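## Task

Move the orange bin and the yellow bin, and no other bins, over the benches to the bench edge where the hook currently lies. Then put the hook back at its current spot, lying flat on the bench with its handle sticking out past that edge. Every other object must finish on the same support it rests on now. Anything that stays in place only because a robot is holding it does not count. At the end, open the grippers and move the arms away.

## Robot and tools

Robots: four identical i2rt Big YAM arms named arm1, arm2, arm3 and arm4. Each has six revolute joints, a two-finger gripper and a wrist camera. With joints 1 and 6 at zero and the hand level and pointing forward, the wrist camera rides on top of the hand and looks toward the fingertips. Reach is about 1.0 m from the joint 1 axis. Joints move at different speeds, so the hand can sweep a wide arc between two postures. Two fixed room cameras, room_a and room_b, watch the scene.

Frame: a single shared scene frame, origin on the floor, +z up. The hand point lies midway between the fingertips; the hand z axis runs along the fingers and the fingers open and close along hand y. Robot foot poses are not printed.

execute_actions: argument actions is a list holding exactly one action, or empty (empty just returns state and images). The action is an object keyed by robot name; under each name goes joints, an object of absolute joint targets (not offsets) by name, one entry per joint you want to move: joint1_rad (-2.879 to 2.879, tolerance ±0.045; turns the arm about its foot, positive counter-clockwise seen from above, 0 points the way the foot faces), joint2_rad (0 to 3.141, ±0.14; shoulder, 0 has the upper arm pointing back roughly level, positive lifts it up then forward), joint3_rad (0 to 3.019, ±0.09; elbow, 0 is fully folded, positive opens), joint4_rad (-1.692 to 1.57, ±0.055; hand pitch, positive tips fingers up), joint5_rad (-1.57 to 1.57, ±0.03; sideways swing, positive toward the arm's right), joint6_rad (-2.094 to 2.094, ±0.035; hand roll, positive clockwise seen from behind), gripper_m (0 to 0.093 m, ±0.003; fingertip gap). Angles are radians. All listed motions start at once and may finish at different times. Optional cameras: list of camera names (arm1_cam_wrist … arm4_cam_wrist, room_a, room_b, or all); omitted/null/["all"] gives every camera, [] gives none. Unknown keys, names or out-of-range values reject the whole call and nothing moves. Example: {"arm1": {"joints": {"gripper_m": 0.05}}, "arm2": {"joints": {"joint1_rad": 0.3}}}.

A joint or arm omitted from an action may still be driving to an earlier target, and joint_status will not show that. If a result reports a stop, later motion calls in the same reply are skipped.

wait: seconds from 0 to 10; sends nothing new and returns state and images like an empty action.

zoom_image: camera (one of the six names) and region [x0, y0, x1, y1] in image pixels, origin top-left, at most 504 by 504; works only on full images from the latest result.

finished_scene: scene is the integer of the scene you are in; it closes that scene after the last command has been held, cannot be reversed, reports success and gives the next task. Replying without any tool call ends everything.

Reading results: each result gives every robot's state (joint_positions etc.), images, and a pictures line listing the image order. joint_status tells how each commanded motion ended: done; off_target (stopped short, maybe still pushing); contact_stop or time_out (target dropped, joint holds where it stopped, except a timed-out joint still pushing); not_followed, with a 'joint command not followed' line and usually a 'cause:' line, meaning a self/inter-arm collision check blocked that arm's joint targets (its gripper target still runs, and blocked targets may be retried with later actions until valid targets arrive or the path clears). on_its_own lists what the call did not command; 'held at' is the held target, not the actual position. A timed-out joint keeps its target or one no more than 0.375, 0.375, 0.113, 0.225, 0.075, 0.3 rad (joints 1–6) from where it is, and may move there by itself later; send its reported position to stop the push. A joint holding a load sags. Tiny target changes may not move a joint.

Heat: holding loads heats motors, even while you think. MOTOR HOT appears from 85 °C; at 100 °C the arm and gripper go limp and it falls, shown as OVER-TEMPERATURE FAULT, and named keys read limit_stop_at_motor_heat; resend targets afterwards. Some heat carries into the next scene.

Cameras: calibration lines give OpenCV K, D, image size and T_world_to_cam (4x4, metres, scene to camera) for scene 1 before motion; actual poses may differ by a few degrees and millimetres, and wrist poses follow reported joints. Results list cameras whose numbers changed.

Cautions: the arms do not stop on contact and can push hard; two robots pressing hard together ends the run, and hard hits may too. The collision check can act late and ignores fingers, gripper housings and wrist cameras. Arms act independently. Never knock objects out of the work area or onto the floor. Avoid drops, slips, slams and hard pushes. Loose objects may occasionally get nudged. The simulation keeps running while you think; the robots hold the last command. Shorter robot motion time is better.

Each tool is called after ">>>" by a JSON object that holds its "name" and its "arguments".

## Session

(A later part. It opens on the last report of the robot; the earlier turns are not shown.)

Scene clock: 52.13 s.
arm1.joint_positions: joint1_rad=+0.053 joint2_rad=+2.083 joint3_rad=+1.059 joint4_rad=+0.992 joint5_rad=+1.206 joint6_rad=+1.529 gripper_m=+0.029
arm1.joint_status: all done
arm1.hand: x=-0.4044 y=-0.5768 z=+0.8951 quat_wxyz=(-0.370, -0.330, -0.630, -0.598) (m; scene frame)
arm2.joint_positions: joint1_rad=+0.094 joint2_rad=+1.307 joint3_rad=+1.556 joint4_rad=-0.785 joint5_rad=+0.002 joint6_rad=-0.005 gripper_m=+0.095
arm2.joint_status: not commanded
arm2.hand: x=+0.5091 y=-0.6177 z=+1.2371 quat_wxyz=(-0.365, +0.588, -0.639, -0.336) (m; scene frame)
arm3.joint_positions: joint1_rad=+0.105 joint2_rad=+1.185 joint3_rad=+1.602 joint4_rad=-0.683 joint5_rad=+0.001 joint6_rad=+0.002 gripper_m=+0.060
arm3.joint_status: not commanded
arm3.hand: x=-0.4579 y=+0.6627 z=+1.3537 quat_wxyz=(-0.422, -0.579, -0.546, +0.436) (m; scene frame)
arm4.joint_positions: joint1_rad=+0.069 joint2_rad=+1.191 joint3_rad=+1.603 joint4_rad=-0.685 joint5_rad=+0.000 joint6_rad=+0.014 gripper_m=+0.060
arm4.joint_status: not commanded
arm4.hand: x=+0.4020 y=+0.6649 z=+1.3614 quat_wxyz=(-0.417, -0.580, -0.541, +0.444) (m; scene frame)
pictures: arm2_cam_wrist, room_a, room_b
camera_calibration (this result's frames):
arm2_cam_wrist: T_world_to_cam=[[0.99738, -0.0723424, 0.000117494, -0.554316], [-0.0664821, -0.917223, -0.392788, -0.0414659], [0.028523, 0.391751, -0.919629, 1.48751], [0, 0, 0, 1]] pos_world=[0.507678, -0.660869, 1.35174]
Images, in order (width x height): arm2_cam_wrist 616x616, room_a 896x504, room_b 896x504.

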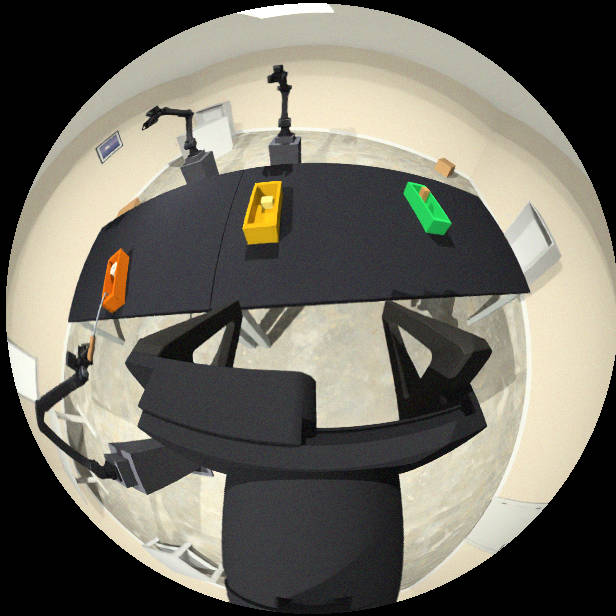

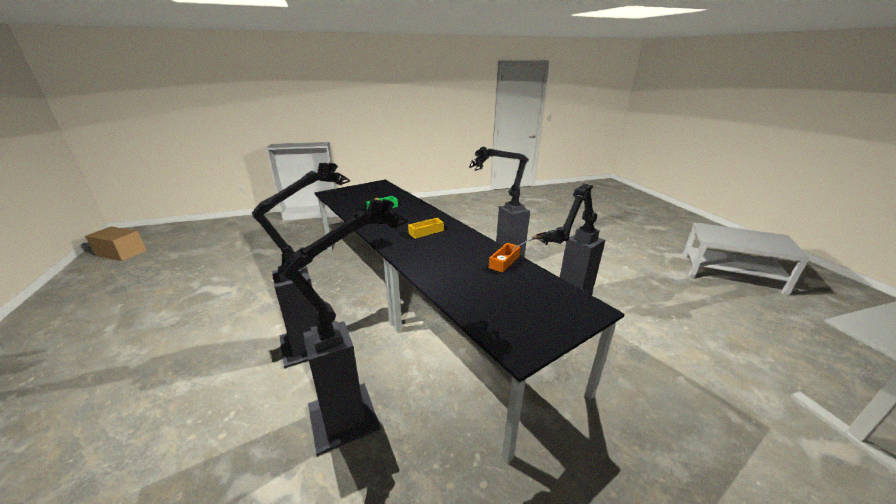

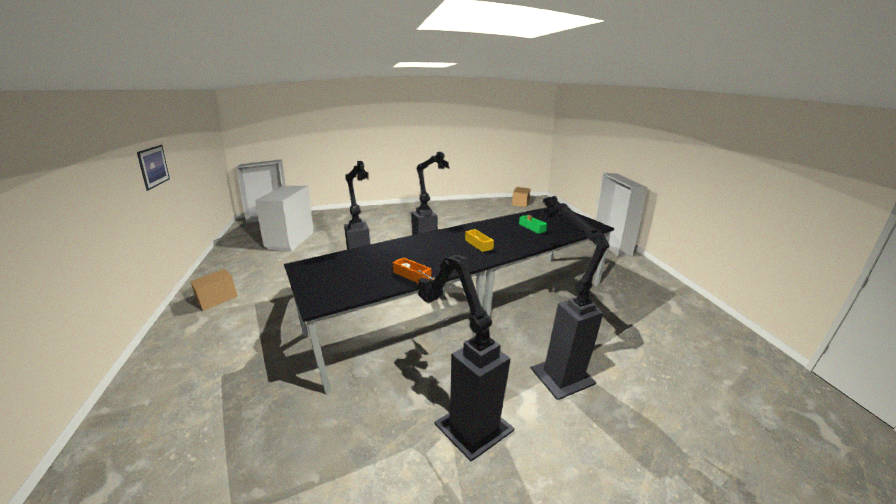

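>>> {"name": "execute_actions", "arguments": {"actions": [{"arm1":{"joints":{"joint1_rad":0.2,"joint2_rad":2.02,"joint3_rad":1.01,"joint4_rad":1.055}}}], "cameras": ["arm3_cam_wrist","arm2_cam_wrist","room_b"]}}

>>> {"name": "zoom_image", "arguments": {"camera": "arm2_cam_wrist", "region": [50,230,190,370]}}

Scene clock: 53.47 s.
arm1.joint_positions: joint1_rad=+0.213 joint2_rad=+2.061 joint3_rad=+1.008 joint4_rad=+1.018 joint5_rad=+1.208 joint6_rad=+1.529 gripper_m=+0.029
arm1.joint_status: all done
arm1.hand: x=-0.4988 y=-0.5911 z=+0.8942 quat_wxyz=(-0.322, -0.279, -0.654, -0.625) (m; scene frame)
arm2.joint_positions: joint1_rad=+0.094 joint2_rad=+1.307 joint3_rad=+1.556 joint4_rad=-0.785 joint5_rad=+0.002 joint6_rad=-0.005 gripper_m=+0.095
arm2.joint_status: not commanded
arm2.hand: x=+0.5091 y=-0.6177 z=+1.2371 quat_wxyz=(-0.365, +0.588, -0.639, -0.336) (m; scene frame)
arm3.joint_positions: joint1_rad=+0.105 joint2_rad=+1.185 joint3_rad=+1.602 joint4_rad=-0.683 joint5_rad=+0.001 joint6_rad=+0.002 gripper_m=+0.060
arm3.joint_status: not commanded
arm3.hand: x=-0.4579 y=+0.6627 z=+1.3537 quat_wxyz=(-0.422, -0.579, -0.546, +0.436) (m; scene frame)
arm4.joint_positions: joint1_rad=+0.069 joint2_rad=+1.191 joint3_rad=+1.603 joint4_rad=-0.685 joint5_rad=+0.000 joint6_rad=+0.014 gripper_m=+0.060
arm4.joint_status: not commanded
arm4.hand: x=+0.4020 y=+0.6649 z=+1.3614 quat_wxyz=(-0.417, -0.580, -0.541, +0.444) (m; scene frame)
pictures: arm2_cam_wrist, arm3_cam_wrist, room_b
camera_calibration (this result's frames):
arm2_cam_wrist: T_world_to_cam=[[0.99738, -0.0723424, 0.000117494, -0.554316], [-0.0664821, -0.917223, -0.392788, -0.0414659], [0.028523, 0.391751, -0.919629, 1.48751], [0, 0, 0, 1]] pos_world=[0.507678, -0.660869, 1.35174]
arm3_cam_wrist: T_world_to_cam=[[-0.998373, 0.0560826, -0.0103294, -0.486517], [0.0503956, 0.782927, -0.620069, 0.346426], [-0.0266879, -0.619581, -0.784479, 1.58479], [0, 0, 0, 1]] pos_world=[-0.460889, 0.737967, 1.45302]
Images, in order (width x height): arm2_cam_wrist 616x616, arm3_cam_wrist 616x616, room_b 896x504.

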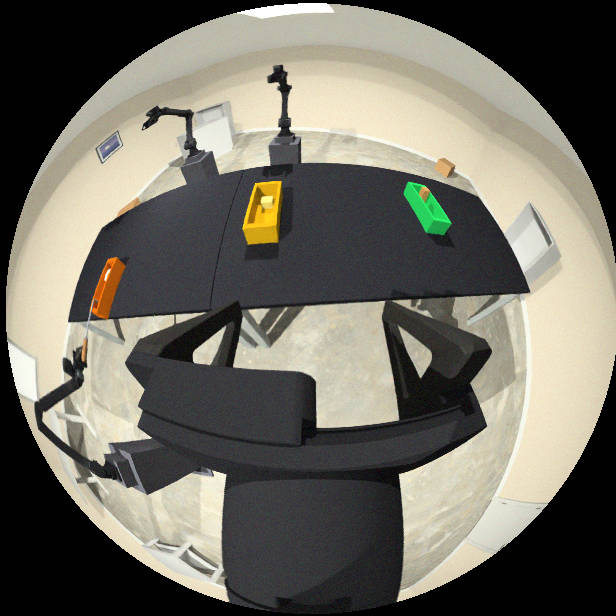

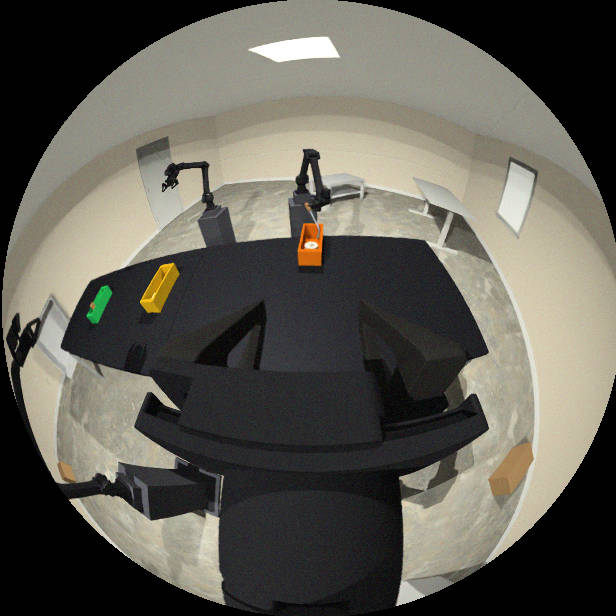

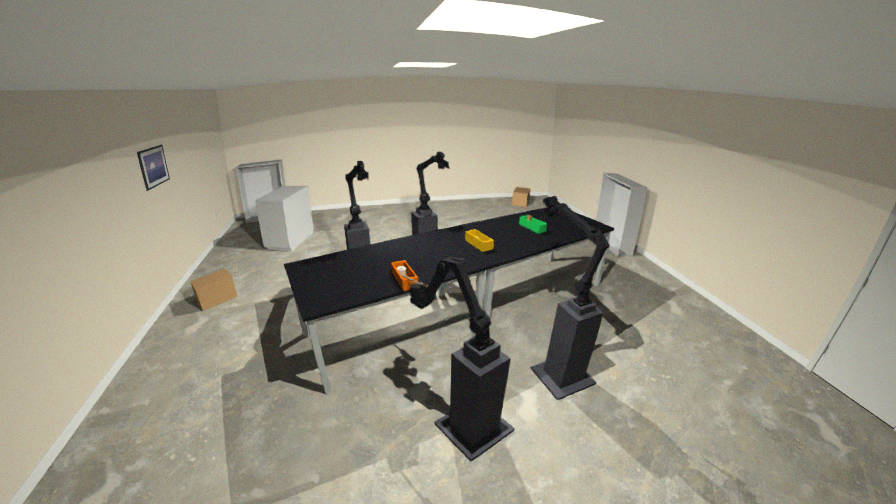

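Region (50, 230, 190, 370) of arm2_cam_wrist's 616x616 image, scaled by 3.600, with more detail than that image has.

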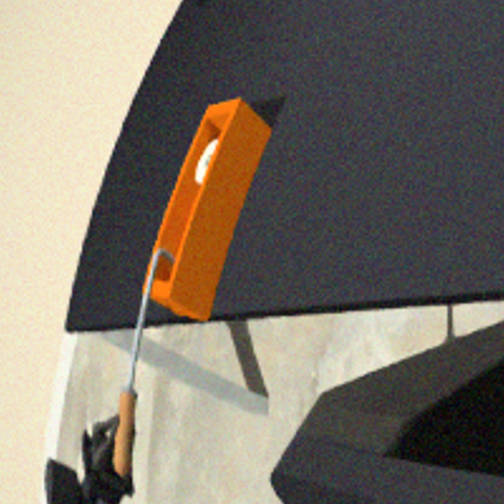

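>>> {"name": "execute_actions", "arguments": {"actions": [{"arm1":{"joints":{"joint1_rad":0.17,"joint3_rad":1.2,"joint4_rad":1.2}}}], "cameras": []}}

>>> {"name": "execute_actions", "arguments": {"actions": [{"arm1":{"joints":{"joint1_rad":-0.5,"joint2_rad":2.2,"joint3_rad":1.72}}}], "cameras": []}}

>>> {"name": "execute_actions", "arguments": {"actions": [{"arm1":{"joints":{"joint2_rad":2.38,"joint4_rad":1.42,"joint5_rad":0,"joint6_rad":0}}}], "cameras": ["arm1_cam_wrist","arm2_cam_wrist","room_a"]}}

Scene clock: 55.27 s.
arm1.joint_positions: joint1_rad=+0.172 joint2_rad=+2.054 joint3_rad=+1.153 joint4_rad=+1.159 joint5_rad=+1.212 joint6_rad=+1.518 gripper_m=+0.029
arm1.joint_status: all done
arm1.hand: x=-0.4852 y=-0.5508 z=+0.9670 quat_wxyz=(-0.269, -0.359, -0.571, -0.688) (m; scene frame)
arm2.joint_positions: joint1_rad=+0.094 joint2_rad=+1.307 joint3_rad=+1.556 joint4_rad=-0.785 joint5_rad=+0.002 joint6_rad=-0.005 gripper_m=+0.095
arm2.joint_status: not commanded
arm2.hand: x=+0.5091 y=-0.6177 z=+1.2371 quat_wxyz=(-0.365, +0.588, -0.639, -0.336) (m; scene frame)
arm3.joint_positions: joint1_rad=+0.105 joint2_rad=+1.185 joint3_rad=+1.602 joint4_rad=-0.683 joint5_rad=+0.001 joint6_rad=+0.002 gripper_m=+0.060
arm3.joint_status: not commanded
arm3.hand: x=-0.4579 y=+0.6627 z=+1.3537 quat_wxyz=(-0.422, -0.579, -0.546, +0.436) (m; scene frame)
arm4.joint_positions: joint1_rad=+0.069 joint2_rad=+1.191 joint3_rad=+1.603 joint4_rad=-0.685 joint5_rad=+0.000 joint6_rad=+0.014 gripper_m=+0.060
arm4.joint_status: not commanded
arm4.hand: x=+0.4020 y=+0.6649 z=+1.3614 quat_wxyz=(-0.417, -0.580, -0.541, +0.444) (m; scene frame)
pictures: none
No camera images: the call's "cameras" was empty. Leave "cameras" out to get every camera's image.

Scene clock: 57.20 s.
arm1.joint_positions: joint1_rad=-0.491 joint2_rad=+2.235 joint3_rad=+1.656 joint4_rad=+1.165 joint5_rad=+1.218 joint6_rad=+1.515 gripper_m=+0.029
arm1.joint_status: all done
arm1.hand: x=-0.0411 y=-0.5665 z=+1.0501 quat_wxyz=(-0.418, -0.559, -0.303, -0.649) (m; scene frame)
arm2.joint_positions: joint1_rad=+0.094 joint2_rad=+1.307 joint3_rad=+1.556 joint4_rad=-0.785 joint5_rad=+0.002 joint6_rad=-0.005 gripper_m=+0.095
arm2.joint_status: not commanded
arm2.hand: x=+0.5091 y=-0.6177 z=+1.2371 quat_wxyz=(-0.365, +0.588, -0.639, -0.336) (m; scene frame)
arm3.joint_positions: joint1_rad=+0.105 joint2_rad=+1.185 joint3_rad=+1.602 joint4_rad=-0.683 joint5_rad=+0.001 joint6_rad=+0.002 gripper_m=+0.060
arm3.joint_status: not commanded
arm3.hand: x=-0.4579 y=+0.6627 z=+1.3537 quat_wxyz=(-0.422, -0.579, -0.546, +0.436) (m; scene frame)
arm4.joint_positions: joint1_rad=+0.069 joint2_rad=+1.191 joint3_rad=+1.603 joint4_rad=-0.685 joint5_rad=+0.000 joint6_rad=+0.014 gripper_m=+0.060
arm4.joint_status: not commanded
arm4.hand: x=+0.4020 y=+0.6649 z=+1.3614 quat_wxyz=(-0.417, -0.580, -0.541, +0.444) (m; scene frame)
pictures: none
No camera images: the call's "cameras" was empty. Leave "cameras" out to get every camera's image.

Scene clock: 59.30 s.
arm1.joint_positions: joint1_rad=-0.492 joint2_rad=+2.445 joint3_rad=+1.660 joint4_rad=+1.368 joint5_rad=+0.002 joint6_rad=+0.015 gripper_m=+0.029
arm1.joint_status: all done
arm1.hand: x=-0.1565 y=-0.4227 z=+0.9846 quat_wxyz=(-0.724, +0.263, -0.394, -0.501) (m; scene frame)
arm2.joint_positions: joint1_rad=+0.094 joint2_rad=+1.307 joint3_rad=+1.556 joint4_rad=-0.785 joint5_rad=+0.002 joint6_rad=-0.005 gripper_m=+0.095
arm2.joint_status: not commanded
arm2.hand: x=+0.5091 y=-0.6177 z=+1.2371 quat_wxyz=(-0.365, +0.588, -0.639, -0.336) (m; scene frame)
arm3.joint_positions: joint1_rad=+0.105 joint2_rad=+1.185 joint3_rad=+1.602 joint4_rad=-0.683 joint5_rad=+0.001 joint6_rad=+0.002 gripper_m=+0.060
arm3.joint_status: not commanded
arm3.hand: x=-0.4579 y=+0.6627 z=+1.3537 quat_wxyz=(-0.422, -0.579, -0.546, +0.436) (m; scene frame)
arm4.joint_positions: joint1_rad=+0.069 joint2_rad=+1.191 joint3_rad=+1.603 joint4_rad=-0.685 joint5_rad=+0.000 joint6_rad=+0.014 gripper_m=+0.060
arm4.joint_status: not commanded
arm4.hand: x=+0.4020 y=+0.6649 z=+1.3614 quat_wxyz=(-0.417, -0.580, -0.541, +0.444) (m; scene frame)
pictures: arm1_cam_wrist, arm2_cam_wrist, room_a
camera_calibration (this result's frames):
arm1_cam_wrist: T_world_to_cam=[[0.931959, -0.360807, -0.035642, 0.0269746], [-0.0466445, -0.0218289, -0.998673, 0.971347], [0.359551, 0.932385, -0.0371734, 0.611099], [0, 0, 0, 1]] pos_world=[-0.199552, -0.538843, 0.993736]
arm2_cam_wrist: T_world_to_cam=[[0.99738, -0.0723424, 0.000117494, -0.554316], [-0.0664821, -0.917223, -0.392788, -0.0414659], [0.028523, 0.391751, -0.919629, 1.48751], [0, 0, 0, 1]] pos_world=[0.507678, -0.660869, 1.35174]
Images, in order (width x height): arm1_cam_wrist 616x616, arm2_cam_wrist 616x616, room_a 896x504.

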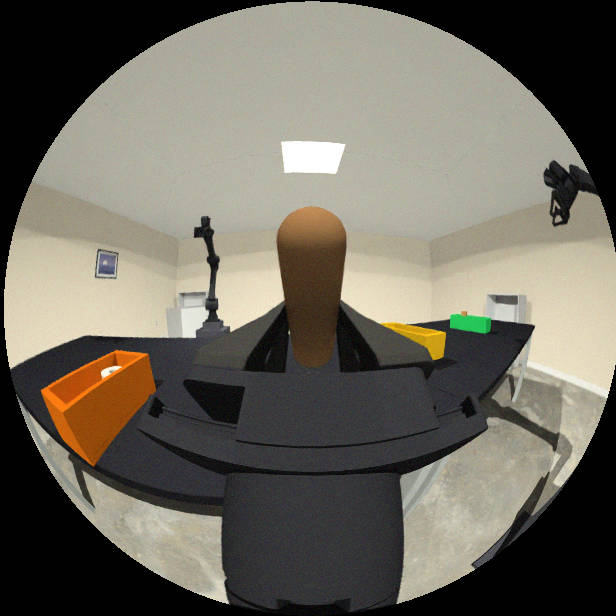

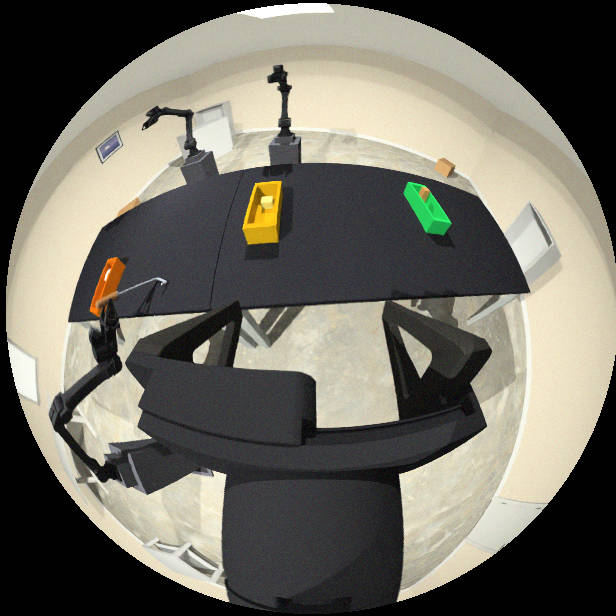

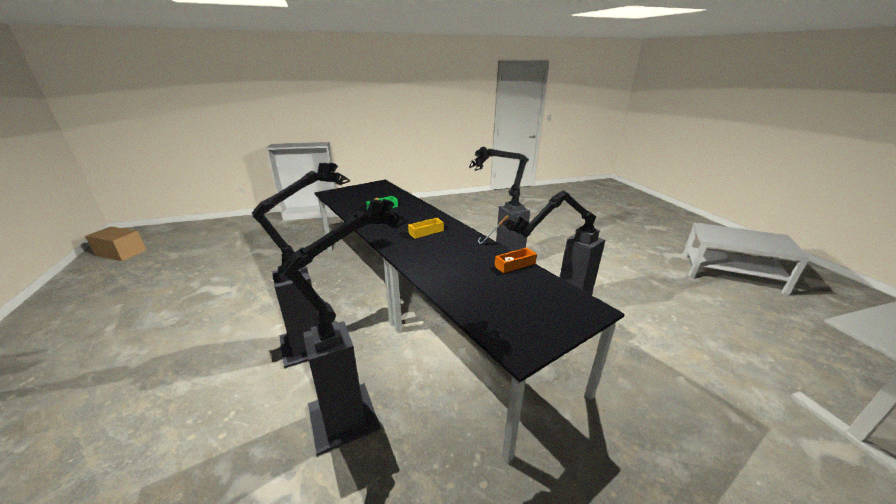

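>>> {"name": "execute_actions", "arguments": {"actions": [{"arm1":{"joints":{"joint2_rad":2.38,"joint3_rad":1.46,"joint4_rad":1.17}}}], "cameras": ["arm1_cam_wrist"]}}

>>> {"name": "execute_actions", "arguments": {"actions": [{"arm1":{"joints":{"joint1_rad":-0.68,"joint5_rad":-0.45,"joint2_rad":2.48,"joint3_rad":1.76,"joint4_rad":0.9}}}], "cameras": []}}

>>> {"name": "execute_actions", "arguments": {"actions": [{"arm1":{"joints":{"joint1_rad":-0.82,"joint5_rad":-0.835,"joint2_rad":2.63,"joint3_rad":2.08,"joint4_rad":0.67}}}], "cameras": ["arm1_cam_wrist","arm2_cam_wrist"]}}

Scene clock: 60.63 s.
arm1.joint_positions: joint1_rad=-0.492 joint2_rad=+2.379 joint3_rad=+1.467 joint4_rad=+1.192 joint5_rad=+0.001 joint6_rad=+0.002 gripper_m=+0.029
arm1.joint_status: all done
arm1.hand: x=-0.1634 y=-0.4399 z=+0.9074 quat_wxyz=(-0.660, +0.337, -0.498, -0.450) (m; scene frame)
arm2.joint_positions: joint1_rad=+0.094 joint2_rad=+1.307 joint3_rad=+1.556 joint4_rad=-0.785 joint5_rad=+0.002 joint6_rad=-0.005 gripper_m=+0.095
arm2.joint_status: not commanded
arm2.hand: x=+0.5091 y=-0.6177 z=+1.2371 quat_wxyz=(-0.365, +0.588, -0.639, -0.336) (m; scene frame)
arm3.joint_positions: joint1_rad=+0.105 joint2_rad=+1.185 joint3_rad=+1.602 joint4_rad=-0.683 joint5_rad=+0.001 joint6_rad=+0.002 gripper_m=+0.060
arm3.joint_status: not commanded
arm3.hand: x=-0.4579 y=+0.6627 z=+1.3537 quat_wxyz=(-0.422, -0.579, -0.546, +0.436) (m; scene frame)
arm4.joint_positions: joint1_rad=+0.069 joint2_rad=+1.191 joint3_rad=+1.603 joint4_rad=-0.685 joint5_rad=+0.000 joint6_rad=+0.014 gripper_m=+0.060
arm4.joint_status: not commanded
arm4.hand: x=+0.4020 y=+0.6649 z=+1.3614 quat_wxyz=(-0.417, -0.580, -0.541, +0.444) (m; scene frame)
pictures: arm1_cam_wrist
camera_calibration (this result's frames):
arm1_cam_wrist: T_world_to_cam=[[0.927284, -0.373623, -0.0234605, 0.00700461], [-0.144966, -0.300593, -0.942671, 0.704063], [0.345152, 0.877524, -0.332898, 0.868667], [0, 0, 0, 1]] pos_world=[-0.204252, -0.548023, 0.953041]
Images, in order (width x height): arm1_cam_wrist 616x616.

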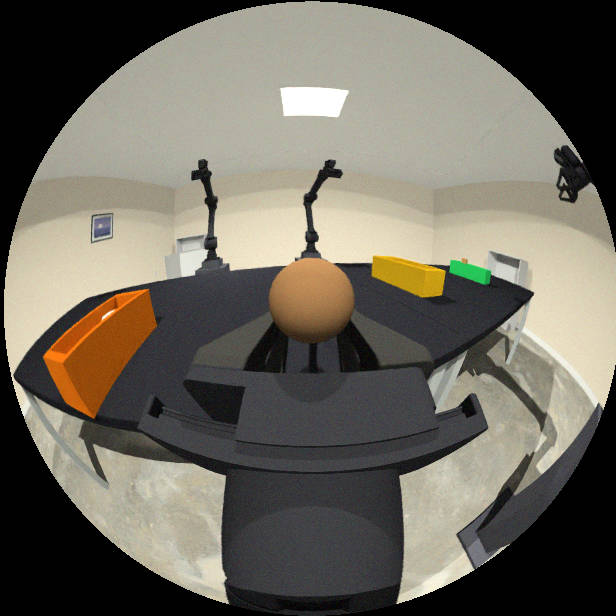

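Scene clock: 61.97 s.
arm1.joint_positions: joint1_rad=-0.691 joint2_rad=+2.493 joint3_rad=+1.702 joint4_rad=+0.904 joint5_rad=-0.445 joint6_rad=+0.000 gripper_m=+0.029
arm1.joint_status: all done
arm1.hand: x=-0.0559 y=-0.4331 z=+0.8573 quat_wxyz=(-0.569, +0.455, -0.492, -0.477) (m; scene frame)
arm2.joint_positions: joint1_rad=+0.094 joint2_rad=+1.307 joint3_rad=+1.556 joint4_rad=-0.785 joint5_rad=+0.002 joint6_rad=-0.005 gripper_m=+0.095
arm2.joint_status: not commanded
arm2.hand: x=+0.5091 y=-0.6177 z=+1.2371 quat_wxyz=(-0.365, +0.588, -0.639, -0.336) (m; scene frame)
arm3.joint_positions: joint1_rad=+0.105 joint2_rad=+1.185 joint3_rad=+1.602 joint4_rad=-0.683 joint5_rad=+0.001 joint6_rad=+0.002 gripper_m=+0.060
arm3.joint_status: not commanded
arm3.hand: x=-0.4579 y=+0.6627 z=+1.3537 quat_wxyz=(-0.422, -0.579, -0.546, +0.436) (m; scene frame)
arm4.joint_positions: joint1_rad=+0.069 joint2_rad=+1.191 joint3_rad=+1.603 joint4_rad=-0.685 joint5_rad=+0.000 joint6_rad=+0.014 gripper_m=+0.060
arm4.joint_status: not commanded
arm4.hand: x=+0.4020 y=+0.6649 z=+1.3614 quat_wxyz=(-0.417, -0.580, -0.541, +0.444) (m; scene frame)
pictures: none
No camera images: the call's "cameras" was empty. Leave "cameras" out to get every camera's image.

Scene clock: 63.10 s.
arm1.joint_positions: joint1_rad=-0.834 joint2_rad=+2.642 joint3_rad=+2.012 joint4_rad=+0.672 joint5_rad=-0.829 joint6_rad=+0.000 gripper_m=+0.029
arm1.joint_status: all done
arm1.hand: x=+0.0246 y=-0.4456 z=+0.8333 quat_wxyz=(-0.486, +0.527, -0.456, -0.527) (m; scene frame)
arm2.joint_positions: joint1_rad=+0.094 joint2_rad=+1.307 joint3_rad=+1.556 joint4_rad=-0.785 joint5_rad=+0.002 joint6_rad=-0.005 gripper_m=+0.095
arm2.joint_status: not commanded
arm2.hand: x=+0.5091 y=-0.6177 z=+1.2371 quat_wxyz=(-0.365, +0.588, -0.639, -0.336) (m; scene frame)
arm3.joint_positions: joint1_rad=+0.105 joint2_rad=+1.185 joint3_rad=+1.602 joint4_rad=-0.683 joint5_rad=+0.001 joint6_rad=+0.002 gripper_m=+0.060
arm3.joint_status: not commanded
arm3.hand: x=-0.4579 y=+0.6627 z=+1.3537 quat_wxyz=(-0.422, -0.579, -0.546, +0.436) (m; scene frame)
arm4.joint_positions: joint1_rad=+0.069 joint2_rad=+1.191 joint3_rad=+1.603 joint4_rad=-0.685 joint5_rad=+0.000 joint6_rad=+0.014 gripper_m=+0.060
arm4.joint_status: not commanded
arm4.hand: x=+0.4020 y=+0.6649 z=+1.3614 quat_wxyz=(-0.417, -0.580, -0.541, +0.444) (m; scene frame)
pictures: arm1_cam_wrist, arm2_cam_wrist
camera_calibration (this result's frames):
arm1_cam_wrist: T_world_to_cam=[[0.99493, 0.0997096, 0.0131065, 0.00754768], [0.0664085, -0.553517, -0.830186, 0.44806], [-0.0755228, 0.826847, -0.557333, 0.958831], [0, 0, 0, 1]] pos_world=[0.0351492, -0.545551, 0.906262]
arm2_cam_wrist: T_world_to_cam=[[0.99738, -0.0723424, 0.000117494, -0.554316], [-0.0664821, -0.917223, -0.392788, -0.0414659], [0.028523, 0.391751, -0.919629, 1.48751], [0, 0, 0, 1]] pos_world=[0.507678, -0.660869, 1.35174]
Images, in order (width x height): arm1_cam_wrist 616x616, arm2_cam_wrist 616x616.

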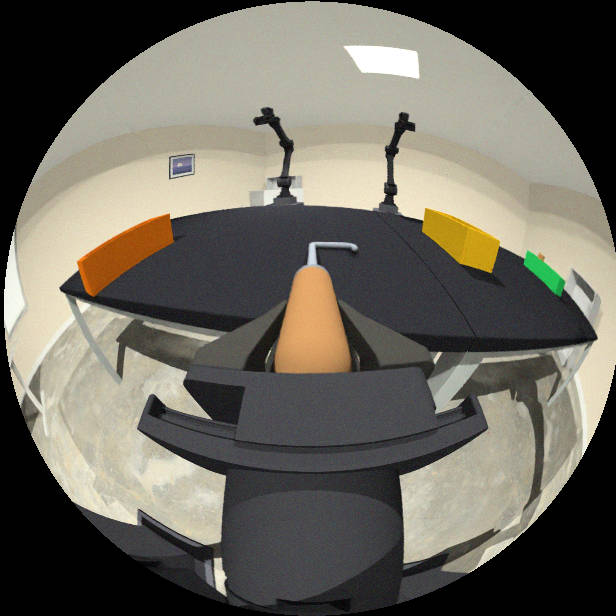

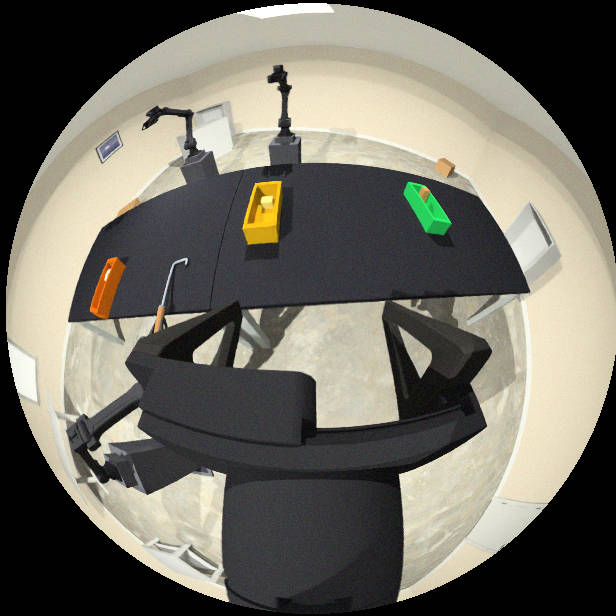

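>>> {"name": "execute_actions", "arguments": {"actions": [{"arm1":{"joints":{"joint1_rad":-0.81,"joint2_rad":2.675}},"arm2":{"joints":{"joint3_rad":1.49,"joint4_rad":0.92,"joint5_rad":0.66}}}], "cameras": []}}

>>> {"name": "execute_actions", "arguments": {"actions": [{"arm1":{"joints":{"gripper_m":0.093}}}], "cameras": ["arm1_cam_wrist"]}}

>>> {"name": "execute_actions", "arguments": {"actions": [{"arm1":{"joints":{"joint1_rad":-0.9,"joint2_rad":2.5,"joint3_rad":1.72,"joint4_rad":0.84,"joint5_rad":-0.92}}}], "cameras": []}}

>>> {"name": "execute_actions", "arguments": {"actions": [{"arm1":{"joints":{"joint1_rad":-0.1,"joint2_rad":1.7,"joint3_rad":1.7,"joint4_rad":-0.7,"joint5_rad":0}},"arm2":{"joints":{"joint1_rad":0.93}}}], "cameras": []}}

>>> {"name": "execute_actions", "arguments": {"actions": [{"arm2":{"joints":{"joint2_rad":2.37}}}], "cameras": ["arm1_cam_wrist","arm2_cam_wrist"]}}

Scene clock: 65.63 s.
arm1.joint_positions: joint1_rad=-0.829 joint2_rad=+2.669 joint3_rad=+2.020 joint4_rad=+0.672 joint5_rad=-0.830 joint6_rad=+0.000 gripper_m=+0.029
arm1.joint_status: all done
arm1.hand: x=+0.0207 y=-0.4444 z=+0.8139 quat_wxyz=(-0.478, +0.528, -0.462, -0.528) (m; scene frame)
arm2.joint_positions: joint1_rad=+0.094 joint2_rad=+1.304 joint3_rad=+1.482 joint4_rad=+0.900 joint5_rad=+0.656 joint6_rad=-0.005 gripper_m=+0.095
arm2.joint_status: all done
arm2.hand: x=+0.6057 y=-0.7342 z=+1.5207 quat_wxyz=(-0.729, -0.076, -0.382, -0.562) (m; scene frame)
arm3.joint_positions: joint1_rad=+0.105 joint2_rad=+1.185 joint3_rad=+1.602 joint4_rad=-0.683 joint5_rad=+0.001 joint6_rad=+0.002 gripper_m=+0.060
arm3.joint_status: not commanded
arm3.hand: x=-0.4579 y=+0.6627 z=+1.3537 quat_wxyz=(-0.422, -0.579, -0.546, +0.436) (m; scene frame)
arm4.joint_positions: joint1_rad=+0.069 joint2_rad=+1.191 joint3_rad=+1.603 joint4_rad=-0.685 joint5_rad=+0.000 joint6_rad=+0.014 gripper_m=+0.060
arm4.joint_status: not commanded
arm4.hand: x=+0.4020 y=+0.6649 z=+1.3614 quat_wxyz=(-0.417, -0.580, -0.541, +0.444) (m; scene frame)
pictures: none
No camera images: the call's "cameras" was empty. Leave "cameras" out to get every camera's image.

Scene clock: 66.37 s.
arm1.joint_positions: joint1_rad=-0.822 joint2_rad=+2.669 joint3_rad=+2.020 joint4_rad=+0.672 joint5_rad=-0.832 joint6_rad=+0.000 gripper_m=+0.093
arm1.joint_status: all done
arm1.hand: x=+0.0152 y=-0.4411 z=+0.8138 quat_wxyz=(-0.476, +0.530, -0.459, -0.530) (m; scene frame)
arm2.joint_positions: joint1_rad=+0.094 joint2_rad=+1.304 joint3_rad=+1.482 joint4_rad=+0.900 joint5_rad=+0.656 joint6_rad=-0.005 gripper_m=+0.095
arm2.joint_status: not commanded
arm2.hand: x=+0.6057 y=-0.7342 z=+1.5207 quat_wxyz=(-0.729, -0.076, -0.382, -0.562) (m; scene frame)
arm3.joint_positions: joint1_rad=+0.105 joint2_rad=+1.185 joint3_rad=+1.602 joint4_rad=-0.683 joint5_rad=+0.001 joint6_rad=+0.002 gripper_m=+0.060
arm3.joint_status: not commanded
arm3.hand: x=-0.4579 y=+0.6627 z=+1.3537 quat_wxyz=(-0.422, -0.579, -0.546, +0.436) (m; scene frame)
arm4.joint_positions: joint1_rad=+0.069 joint2_rad=+1.191 joint3_rad=+1.603 joint4_rad=-0.685 joint5_rad=+0.000 joint6_rad=+0.014 gripper_m=+0.060
arm4.joint_status: not commanded
arm4.hand: x=+0.4020 y=+0.6649 z=+1.3614 quat_wxyz=(-0.417, -0.580, -0.541, +0.444) (m; scene frame)
pictures: arm1_cam_wrist
camera_calibration (this result's frames):
arm1_cam_wrist: T_world_to_cam=[[0.993586, 0.113075, -0.00075795, 0.0339231], [0.0636305, -0.564633, -0.822886, 0.424253], [-0.0934761, 0.81756, -0.568206, 0.948628], [0, 0, 0, 1]] pos_world=[0.0279731, -0.539849, 0.888153]
Images, in order (width x height): arm1_cam_wrist 616x616.

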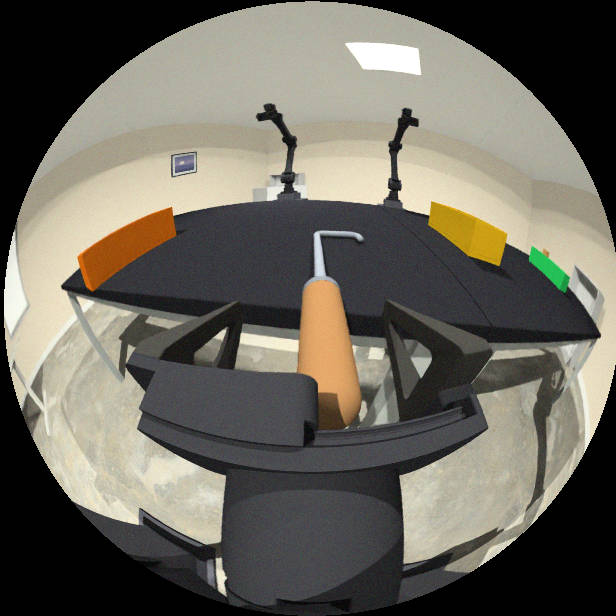

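Scene clock: 67.53 s.
arm1.joint_positions: joint1_rad=-0.910 joint2_rad=+2.496 joint3_rad=+1.726 joint4_rad=+0.825 joint5_rad=-0.917 joint6_rad=+0.000 gripper_m=+0.093
arm1.joint_status: all done
arm1.hand: x=+0.0254 y=-0.5254 z=+0.8458 quat_wxyz=(-0.487, +0.531, -0.449, -0.528) (m; scene frame)
arm2.joint_positions: joint1_rad=+0.094 joint2_rad=+1.304 joint3_rad=+1.482 joint4_rad=+0.900 joint5_rad=+0.656 joint6_rad=-0.005 gripper_m=+0.095
arm2.joint_status: not commanded
arm2.hand: x=+0.6057 y=-0.7342 z=+1.5207 quat_wxyz=(-0.729, -0.076, -0.382, -0.562) (m; scene frame)
arm3.joint_positions: joint1_rad=+0.105 joint2_rad=+1.185 joint3_rad=+1.602 joint4_rad=-0.683 joint5_rad=+0.001 joint6_rad=+0.002 gripper_m=+0.060
arm3.joint_status: not commanded
arm3.hand: x=-0.4579 y=+0.6627 z=+1.3537 quat_wxyz=(-0.422, -0.579, -0.546, +0.436) (m; scene frame)
arm4.joint_positions: joint1_rad=+0.069 joint2_rad=+1.191 joint3_rad=+1.603 joint4_rad=-0.685 joint5_rad=+0.000 joint6_rad=+0.014 gripper_m=+0.060
arm4.joint_status: not commanded
arm4.hand: x=+0.4020 y=+0.6649 z=+1.3614 quat_wxyz=(-0.417, -0.580, -0.541, +0.444) (m; scene frame)
pictures: none
No camera images: the call's "cameras" was empty. Leave "cameras" out to get every camera's image.

Scene clock: 69.37 s.
arm1.joint_positions: joint1_rad=-0.103 joint2_rad=+1.716 joint3_rad=+1.692 joint4_rad=-0.688 joint5_rad=-0.002 joint6_rad=+0.000 gripper_m=+0.093
arm1.joint_status: all done
arm1.hand: x=-0.4716 y=-0.4843 z=+1.1235 quat_wxyz=(-0.292, +0.648, -0.638, -0.297) (m; scene frame)
arm2.joint_positions: joint1_rad=+0.930 joint2_rad=+1.304 joint3_rad=+1.482 joint4_rad=+0.900 joint5_rad=+0.659 joint6_rad=-0.005 gripper_m=+0.095
arm2.joint_status: all done
arm2.hand: x=+0.2231 y=-0.7763 z=+1.5222 quat_wxyz=(-0.439, +0.085, -0.379, -0.810) (m; scene frame)
arm3.joint_positions: joint1_rad=+0.105 joint2_rad=+1.185 joint3_rad=+1.602 joint4_rad=-0.683 joint5_rad=+0.001 joint6_rad=+0.002 gripper_m=+0.060
arm3.joint_status: not commanded
arm3.hand: x=-0.4579 y=+0.6627 z=+1.3537 quat_wxyz=(-0.422, -0.579, -0.546, +0.436) (m; scene frame)
arm4.joint_positions: joint1_rad=+0.069 joint2_rad=+1.191 joint3_rad=+1.603 joint4_rad=-0.685 joint5_rad=+0.000 joint6_rad=+0.014 gripper_m=+0.060
arm4.joint_status: not commanded
arm4.hand: x=+0.4020 y=+0.6649 z=+1.3614 quat_wxyz=(-0.417, -0.580, -0.541, +0.444) (m; scene frame)
pictures: none
No camera images: the call's "cameras" was empty. Leave "cameras" out to get every camera's image.

Scene clock: 71.07 s.
arm1.joint_positions: joint1_rad=-0.103 joint2_rad=+1.716 joint3_rad=+1.692 joint4_rad=-0.688 joint5_rad=-0.002 joint6_rad=+0.000 gripper_m=+0.093
arm1.joint_status: not commanded
arm1.hand: x=-0.4716 y=-0.4843 z=+1.1235 quat_wxyz=(-0.292, +0.648, -0.638, -0.297) (m; scene frame)
arm2.joint_positions: joint1_rad=+0.930 joint2_rad=+2.383 joint3_rad=+1.470 joint4_rad=+0.914 joint5_rad=+0.659 joint6_rad=-0.005 gripper_m=+0.095
arm2.joint_status: all done
arm2.hand: x=-0.0016 y=-0.5366 z=+0.7979 quat_wxyz=(-0.478, +0.521, -0.475, -0.524) (m; scene frame)
arm3.joint_positions: joint1_rad=+0.105 joint2_rad=+1.185 joint3_rad=+1.602 joint4_rad=-0.683 joint5_rad=+0.001 joint6_rad=+0.002 gripper_m=+0.060
arm3.joint_status: not commanded
arm3.hand: x=-0.4579 y=+0.6627 z=+1.3537 quat_wxyz=(-0.422, -0.579, -0.546, +0.436) (m; scene frame)
arm4.joint_positions: joint1_rad=+0.069 joint2_rad=+1.191 joint3_rad=+1.603 joint4_rad=-0.685 joint5_rad=+0.000 joint6_rad=+0.014 gripper_m=+0.060
arm4.joint_status: not commanded
arm4.hand: x=+0.4020 y=+0.6649 z=+1.3614 quat_wxyz=(-0.417, -0.580, -0.541, +0.444) (m; scene frame)
pictures: arm1_cam_wrist, arm2_cam_wrist
camera_calibration (this result's frames):
arm1_cam_wrist: T_world_to_cam=[[0.999962, -0.00610184, -0.00630057, 0.474197], [-0.00741679, -0.971712, -0.236054, -0.204286], [-0.00468198, 0.236092, -0.97172, 1.32798], [0, 0, 0, 1]] pos_world=[-0.469476, -0.509139, 1.24519]
arm2_cam_wrist: T_world_to_cam=[[0.994818, 0.101559, 0.00486254, 0.0505505], [0.0635872, -0.584126, -0.809169, 0.33756], [-0.0793377, 0.805284, -0.587556, 1.02315], [0, 0, 0, 1]] pos_world=[0.00942177, -0.631887, 0.874058]
Images, in order (width x height): arm1_cam_wrist 616x616, arm2_cam_wrist 616x616.

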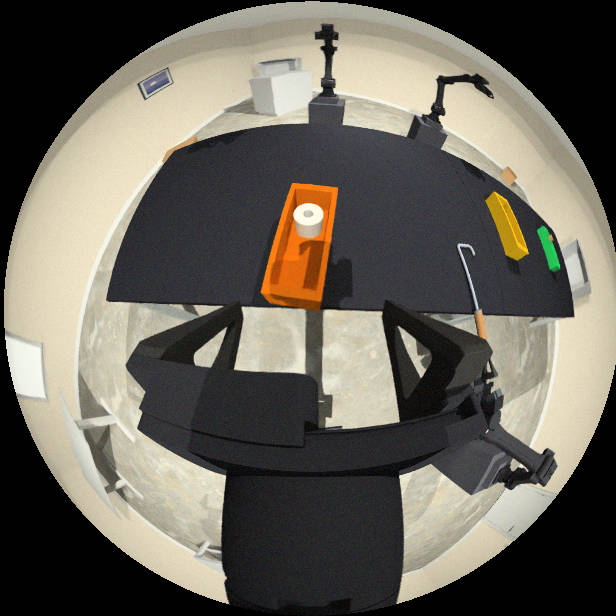

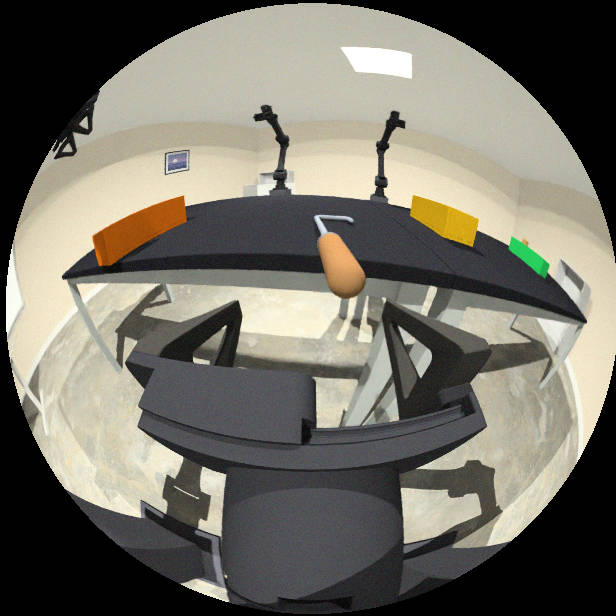

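>>> {"name": "execute_actions", "arguments": {"actions": [{"arm2":{"joints":{"joint1_rad":0.82,"joint2_rad":2.48,"joint3_rad":1.745,"joint4_rad":0.765,"joint5_rad":0.55}},"arm1":{"joints":{"joint1_rad":-0.07,"joint3_rad":1.22,"joint4_rad":0.65,"gripper_m":0.06}}}], "cameras": ["arm2_cam_wrist"]}}

Scene clock: 73.10 s.
arm1.joint_positions: joint1_rad=-0.077 joint2_rad=+1.713 joint3_rad=+1.220 joint4_rad=+0.626 joint5_rad=-0.002 joint6_rad=+0.000 gripper_m=+0.060
arm1.joint_status: all done
arm1.hand: x=-0.4905 y=-0.4735 z=+1.1456 quat_wxyz=(-0.521, +0.475, -0.456, -0.543) (m; scene frame)
arm2.joint_positions: joint1_rad=+0.815 joint2_rad=+2.481 joint3_rad=+1.706 joint4_rad=+0.782 joint5_rad=+0.553 joint6_rad=-0.005 gripper_m=+0.095
arm2.joint_status: all done
arm2.hand: x=+0.0225 y=-0.4420 z=+0.8014 quat_wxyz=(-0.480, +0.517, -0.477, -0.524) (m; scene frame)
arm3.joint_positions: joint1_rad=+0.105 joint2_rad=+1.185 joint3_rad=+1.602 joint4_rad=-0.683 joint5_rad=+0.001 joint6_rad=+0.002 gripper_m=+0.060
arm3.joint_status: not commanded
arm3.hand: x=-0.4579 y=+0.6627 z=+1.3537 quat_wxyz=(-0.422, -0.579, -0.546, +0.436) (m; scene frame)
arm4.joint_positions: joint1_rad=+0.069 joint2_rad=+1.191 joint3_rad=+1.603 joint4_rad=-0.685 joint5_rad=+0.000 joint6_rad=+0.014 gripper_m=+0.060
arm4.joint_status: not commanded
arm4.hand: x=+0.4020 y=+0.6649 z=+1.3614 quat_wxyz=(-0.417, -0.580, -0.541, +0.444) (m; scene frame)
pictures: arm2_cam_wrist
camera_calibration (this result's frames):
arm2_cam_wrist: T_world_to_cam=[[0.995682, 0.0928014, 0.00242868, 0.0149676], [0.0561649, -0.58136, -0.811706, 0.397619], [-0.0739155, 0.808337, -0.584062, 0.949387], [0, 0, 0, 1]] pos_world=[0.0329393, -0.537654, 0.877214]
Images, in order (width x height): arm2_cam_wrist 616x616.

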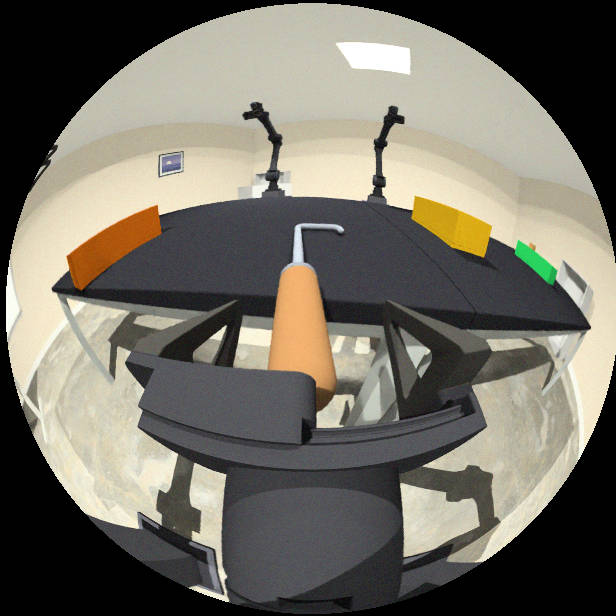

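>>> {"name": "execute_actions", "arguments": {"actions": [{"arm2":{"joints":{"joint1_rad":0.83,"gripper_m":0}},"arm1":{"joints":{"joint2_rad":2.15}}}], "cameras": []}}

Scene clock: 74.77 s.
arm1.joint_positions: joint1_rad=-0.077 joint2_rad=+2.162 joint3_rad=+1.209 joint4_rad=+0.642 joint5_rad=-0.002 joint6_rad=+0.000 gripper_m=+0.060
arm1.joint_status: all done
arm1.hand: x=-0.4913 y=-0.4519 z=+0.8186 quat_wxyz=(-0.408, +0.583, -0.559, -0.425) (m; scene frame)
arm2.joint_positions: joint1_rad=+0.820 joint2_rad=+2.481 joint3_rad=+1.706 joint4_rad=+0.782 joint5_rad=+0.552 joint6_rad=-0.005 gripper_m=+0.029
arm2.joint_status: gripper_m off_target (ended at +0.029, target +0.000); the others done
arm2.hand: x=+0.0188 y=-0.4440 z=+0.8015 quat_wxyz=(-0.479, +0.518, -0.476, -0.525) (m; scene frame)
arm3.joint_positions: joint1_rad=+0.105 joint2_rad=+1.185 joint3_rad=+1.602 joint4_rad=-0.683 joint5_rad=+0.001 joint6_rad=+0.002 gripper_m=+0.060
arm3.joint_status: not commanded
arm3.hand: x=-0.4579 y=+0.6627 z=+1.3537 quat_wxyz=(-0.422, -0.579, -0.546, +0.436) (m; scene frame)
arm4.joint_positions: joint1_rad=+0.069 joint2_rad=+1.191 joint3_rad=+1.603 joint4_rad=-0.685 joint5_rad=+0.000 joint6_rad=+0.014 gripper_m=+0.060
arm4.joint_status: not commanded
arm4.hand: x=+0.4020 y=+0.6649 z=+1.3614 quat_wxyz=(-0.417, -0.580, -0.541, +0.444) (m; scene frame)
pictures: none
No camera images: the call's "cameras" was empty. Leave "cameras" out to get every camera's image.

>>> {"name": "execute_actions", "arguments": {"actions": [{"arm2":{"joints":{"joint2_rad":2.41,"joint6_rad":0.6}},"arm1":{"joints":{"joint2_rad":2.25,"joint3_rad":1.46,"joint4_rad":0.53}}}], "cameras": ["arm1_cam_wrist","arm2_cam_wrist"]}}

>>> {"name": "execute_actions", "arguments": {"actions": [{"arm2":{"joints":{"joint2_rad":2.33,"joint6_rad":1.57}}}], "cameras": ["arm2_cam_wrist"]}}

Scene clock: 76.57 s.
arm1.joint_positions: joint1_rad=-0.077 joint2_rad=+2.259 joint3_rad=+1.414 joint4_rad=+0.538 joint5_rad=-0.001 joint6_rad=+0.000 gripper_m=+0.060
arm1.joint_status: all done
arm1.hand: x=-0.4934 y=-0.3938 z=+0.8178 quat_wxyz=(-0.409, +0.582, -0.559, -0.426) (m; scene frame)
arm2.joint_positions: joint1_rad=+0.820 joint2_rad=+2.448 joint3_rad=+1.706 joint4_rad=+0.768 joint5_rad=+0.552 joint6_rad=+0.582 gripper_m=+0.029
arm2.joint_status: all done
arm2.hand: x=+0.0175 y=-0.4421 z=+0.8258 quat_wxyz=(-0.306, +0.353, -0.602, -0.648) (m; scene frame)
arm3.joint_positions: joint1_rad=+0.105 joint2_rad=+1.185 joint3_rad=+1.602 joint4_rad=-0.683 joint5_rad=+0.001 joint6_rad=+0.002 gripper_m=+0.060
arm3.joint_status: not commanded
arm3.hand: x=-0.4579 y=+0.6627 z=+1.3537 quat_wxyz=(-0.422, -0.579, -0.546, +0.436) (m; scene frame)
arm4.joint_positions: joint1_rad=+0.069 joint2_rad=+1.191 joint3_rad=+1.603 joint4_rad=-0.685 joint5_rad=+0.000 joint6_rad=+0.014 gripper_m=+0.060
arm4.joint_status: not commanded
arm4.hand: x=+0.4020 y=+0.6649 z=+1.3614 quat_wxyz=(-0.417, -0.580, -0.541, +0.444) (m; scene frame)
pictures: arm1_cam_wrist, arm2_cam_wrist
camera_calibration (this result's frames):
arm1_cam_wrist: T_world_to_cam=[[0.999639, 0.0231483, -0.0136221, 0.512017], [0.0103522, -0.800045, -0.59985, 0.185167], [-0.0247838, 0.599493, -0.799996, 1.00221], [0, 0, 0, 1]] pos_world=[-0.488911, -0.464529, 0.919813]
arm2_cam_wrist: T_world_to_cam=[[0.823355, 0.0979053, -0.559018, 0.488824], [-0.393154, -0.611967, -0.686241, 0.308294], [-0.409287, 0.7848, -0.465374, 0.860745], [0, 0, 0, 1]] pos_world=[0.0710228, -0.534706, 0.885394]
Images, in order (width x height): arm1_cam_wrist 616x616, arm2_cam_wrist 616x616.

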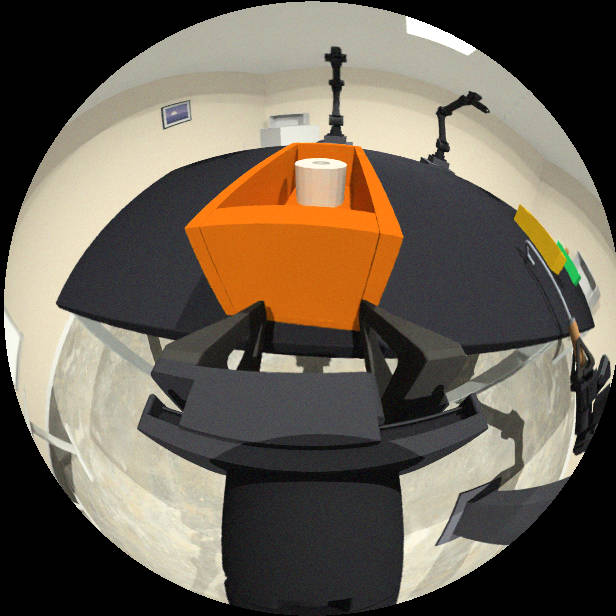

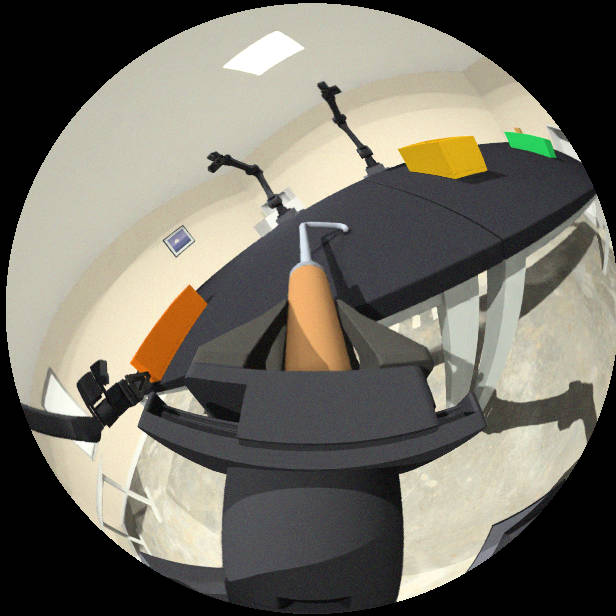

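Scene clock: 78.40 s.
arm1.joint_positions: joint1_rad=-0.077 joint2_rad=+2.259 joint3_rad=+1.414 joint4_rad=+0.538 joint5_rad=-0.001 joint6_rad=+0.000 gripper_m=+0.060
arm1.joint_status: not commanded
arm1.hand: x=-0.4934 y=-0.3938 z=+0.8178 quat_wxyz=(-0.409, +0.582, -0.559, -0.426) (m; scene frame)
arm2.joint_positions: joint1_rad=+0.823 joint2_rad=+2.368 joint3_rad=+1.706 joint4_rad=+0.755 joint5_rad=+0.551 joint6_rad=+1.548 gripper_m=+0.029
arm2.joint_status: all done
arm2.hand: x=+0.0139 y=-0.4416 z=+0.8905 quat_wxyz=(+0.045, +0.020, -0.677, -0.735) (m; scene frame)
arm3.joint_positions: joint1_rad=+0.105 joint2_rad=+1.185 joint3_rad=+1.602 joint4_rad=-0.683 joint5_rad=+0.001 joint6_rad=+0.002 gripper_m=+0.060
arm3.joint_status: not commanded
arm3.hand: x=-0.4579 y=+0.6627 z=+1.3537 quat_wxyz=(-0.422, -0.579, -0.546, +0.436) (m; scene frame)
arm4.joint_positions: joint1_rad=+0.069 joint2_rad=+1.191 joint3_rad=+1.603 joint4_rad=-0.685 joint5_rad=+0.000 joint6_rad=+0.014 gripper_m=+0.060
arm4.joint_status: not commanded
arm4.hand: x=+0.4020 y=+0.6649 z=+1.3614 quat_wxyz=(-0.417, -0.580, -0.541, +0.444) (m; scene frame)
pictures: arm2_cam_wrist
camera_calibration (this result's frames):
arm2_cam_wrist: T_world_to_cam=[[-0.0336147, 0.0905756, -0.995322, 0.925096], [-0.748918, -0.661742, -0.0349264, -0.245427], [-0.66181, 0.74424, 0.0900779, 0.379964], [0, 0, 0, 1]] pos_world=[0.0987563, -0.528985, 0.87797]
Images, in order (width x height): arm2_cam_wrist 616x616.

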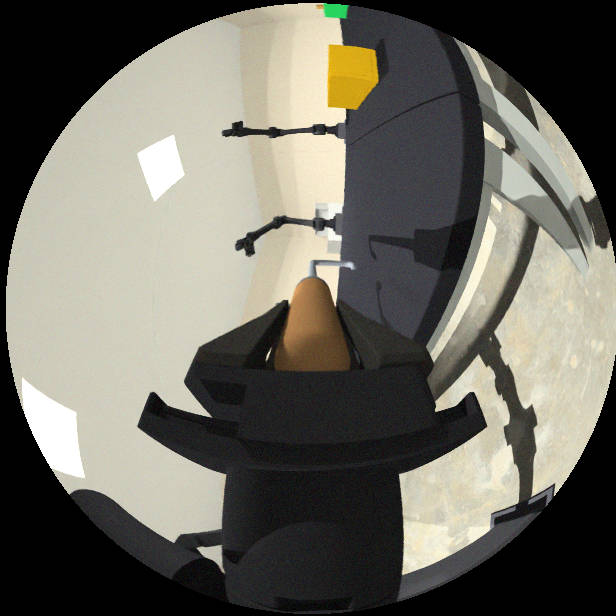

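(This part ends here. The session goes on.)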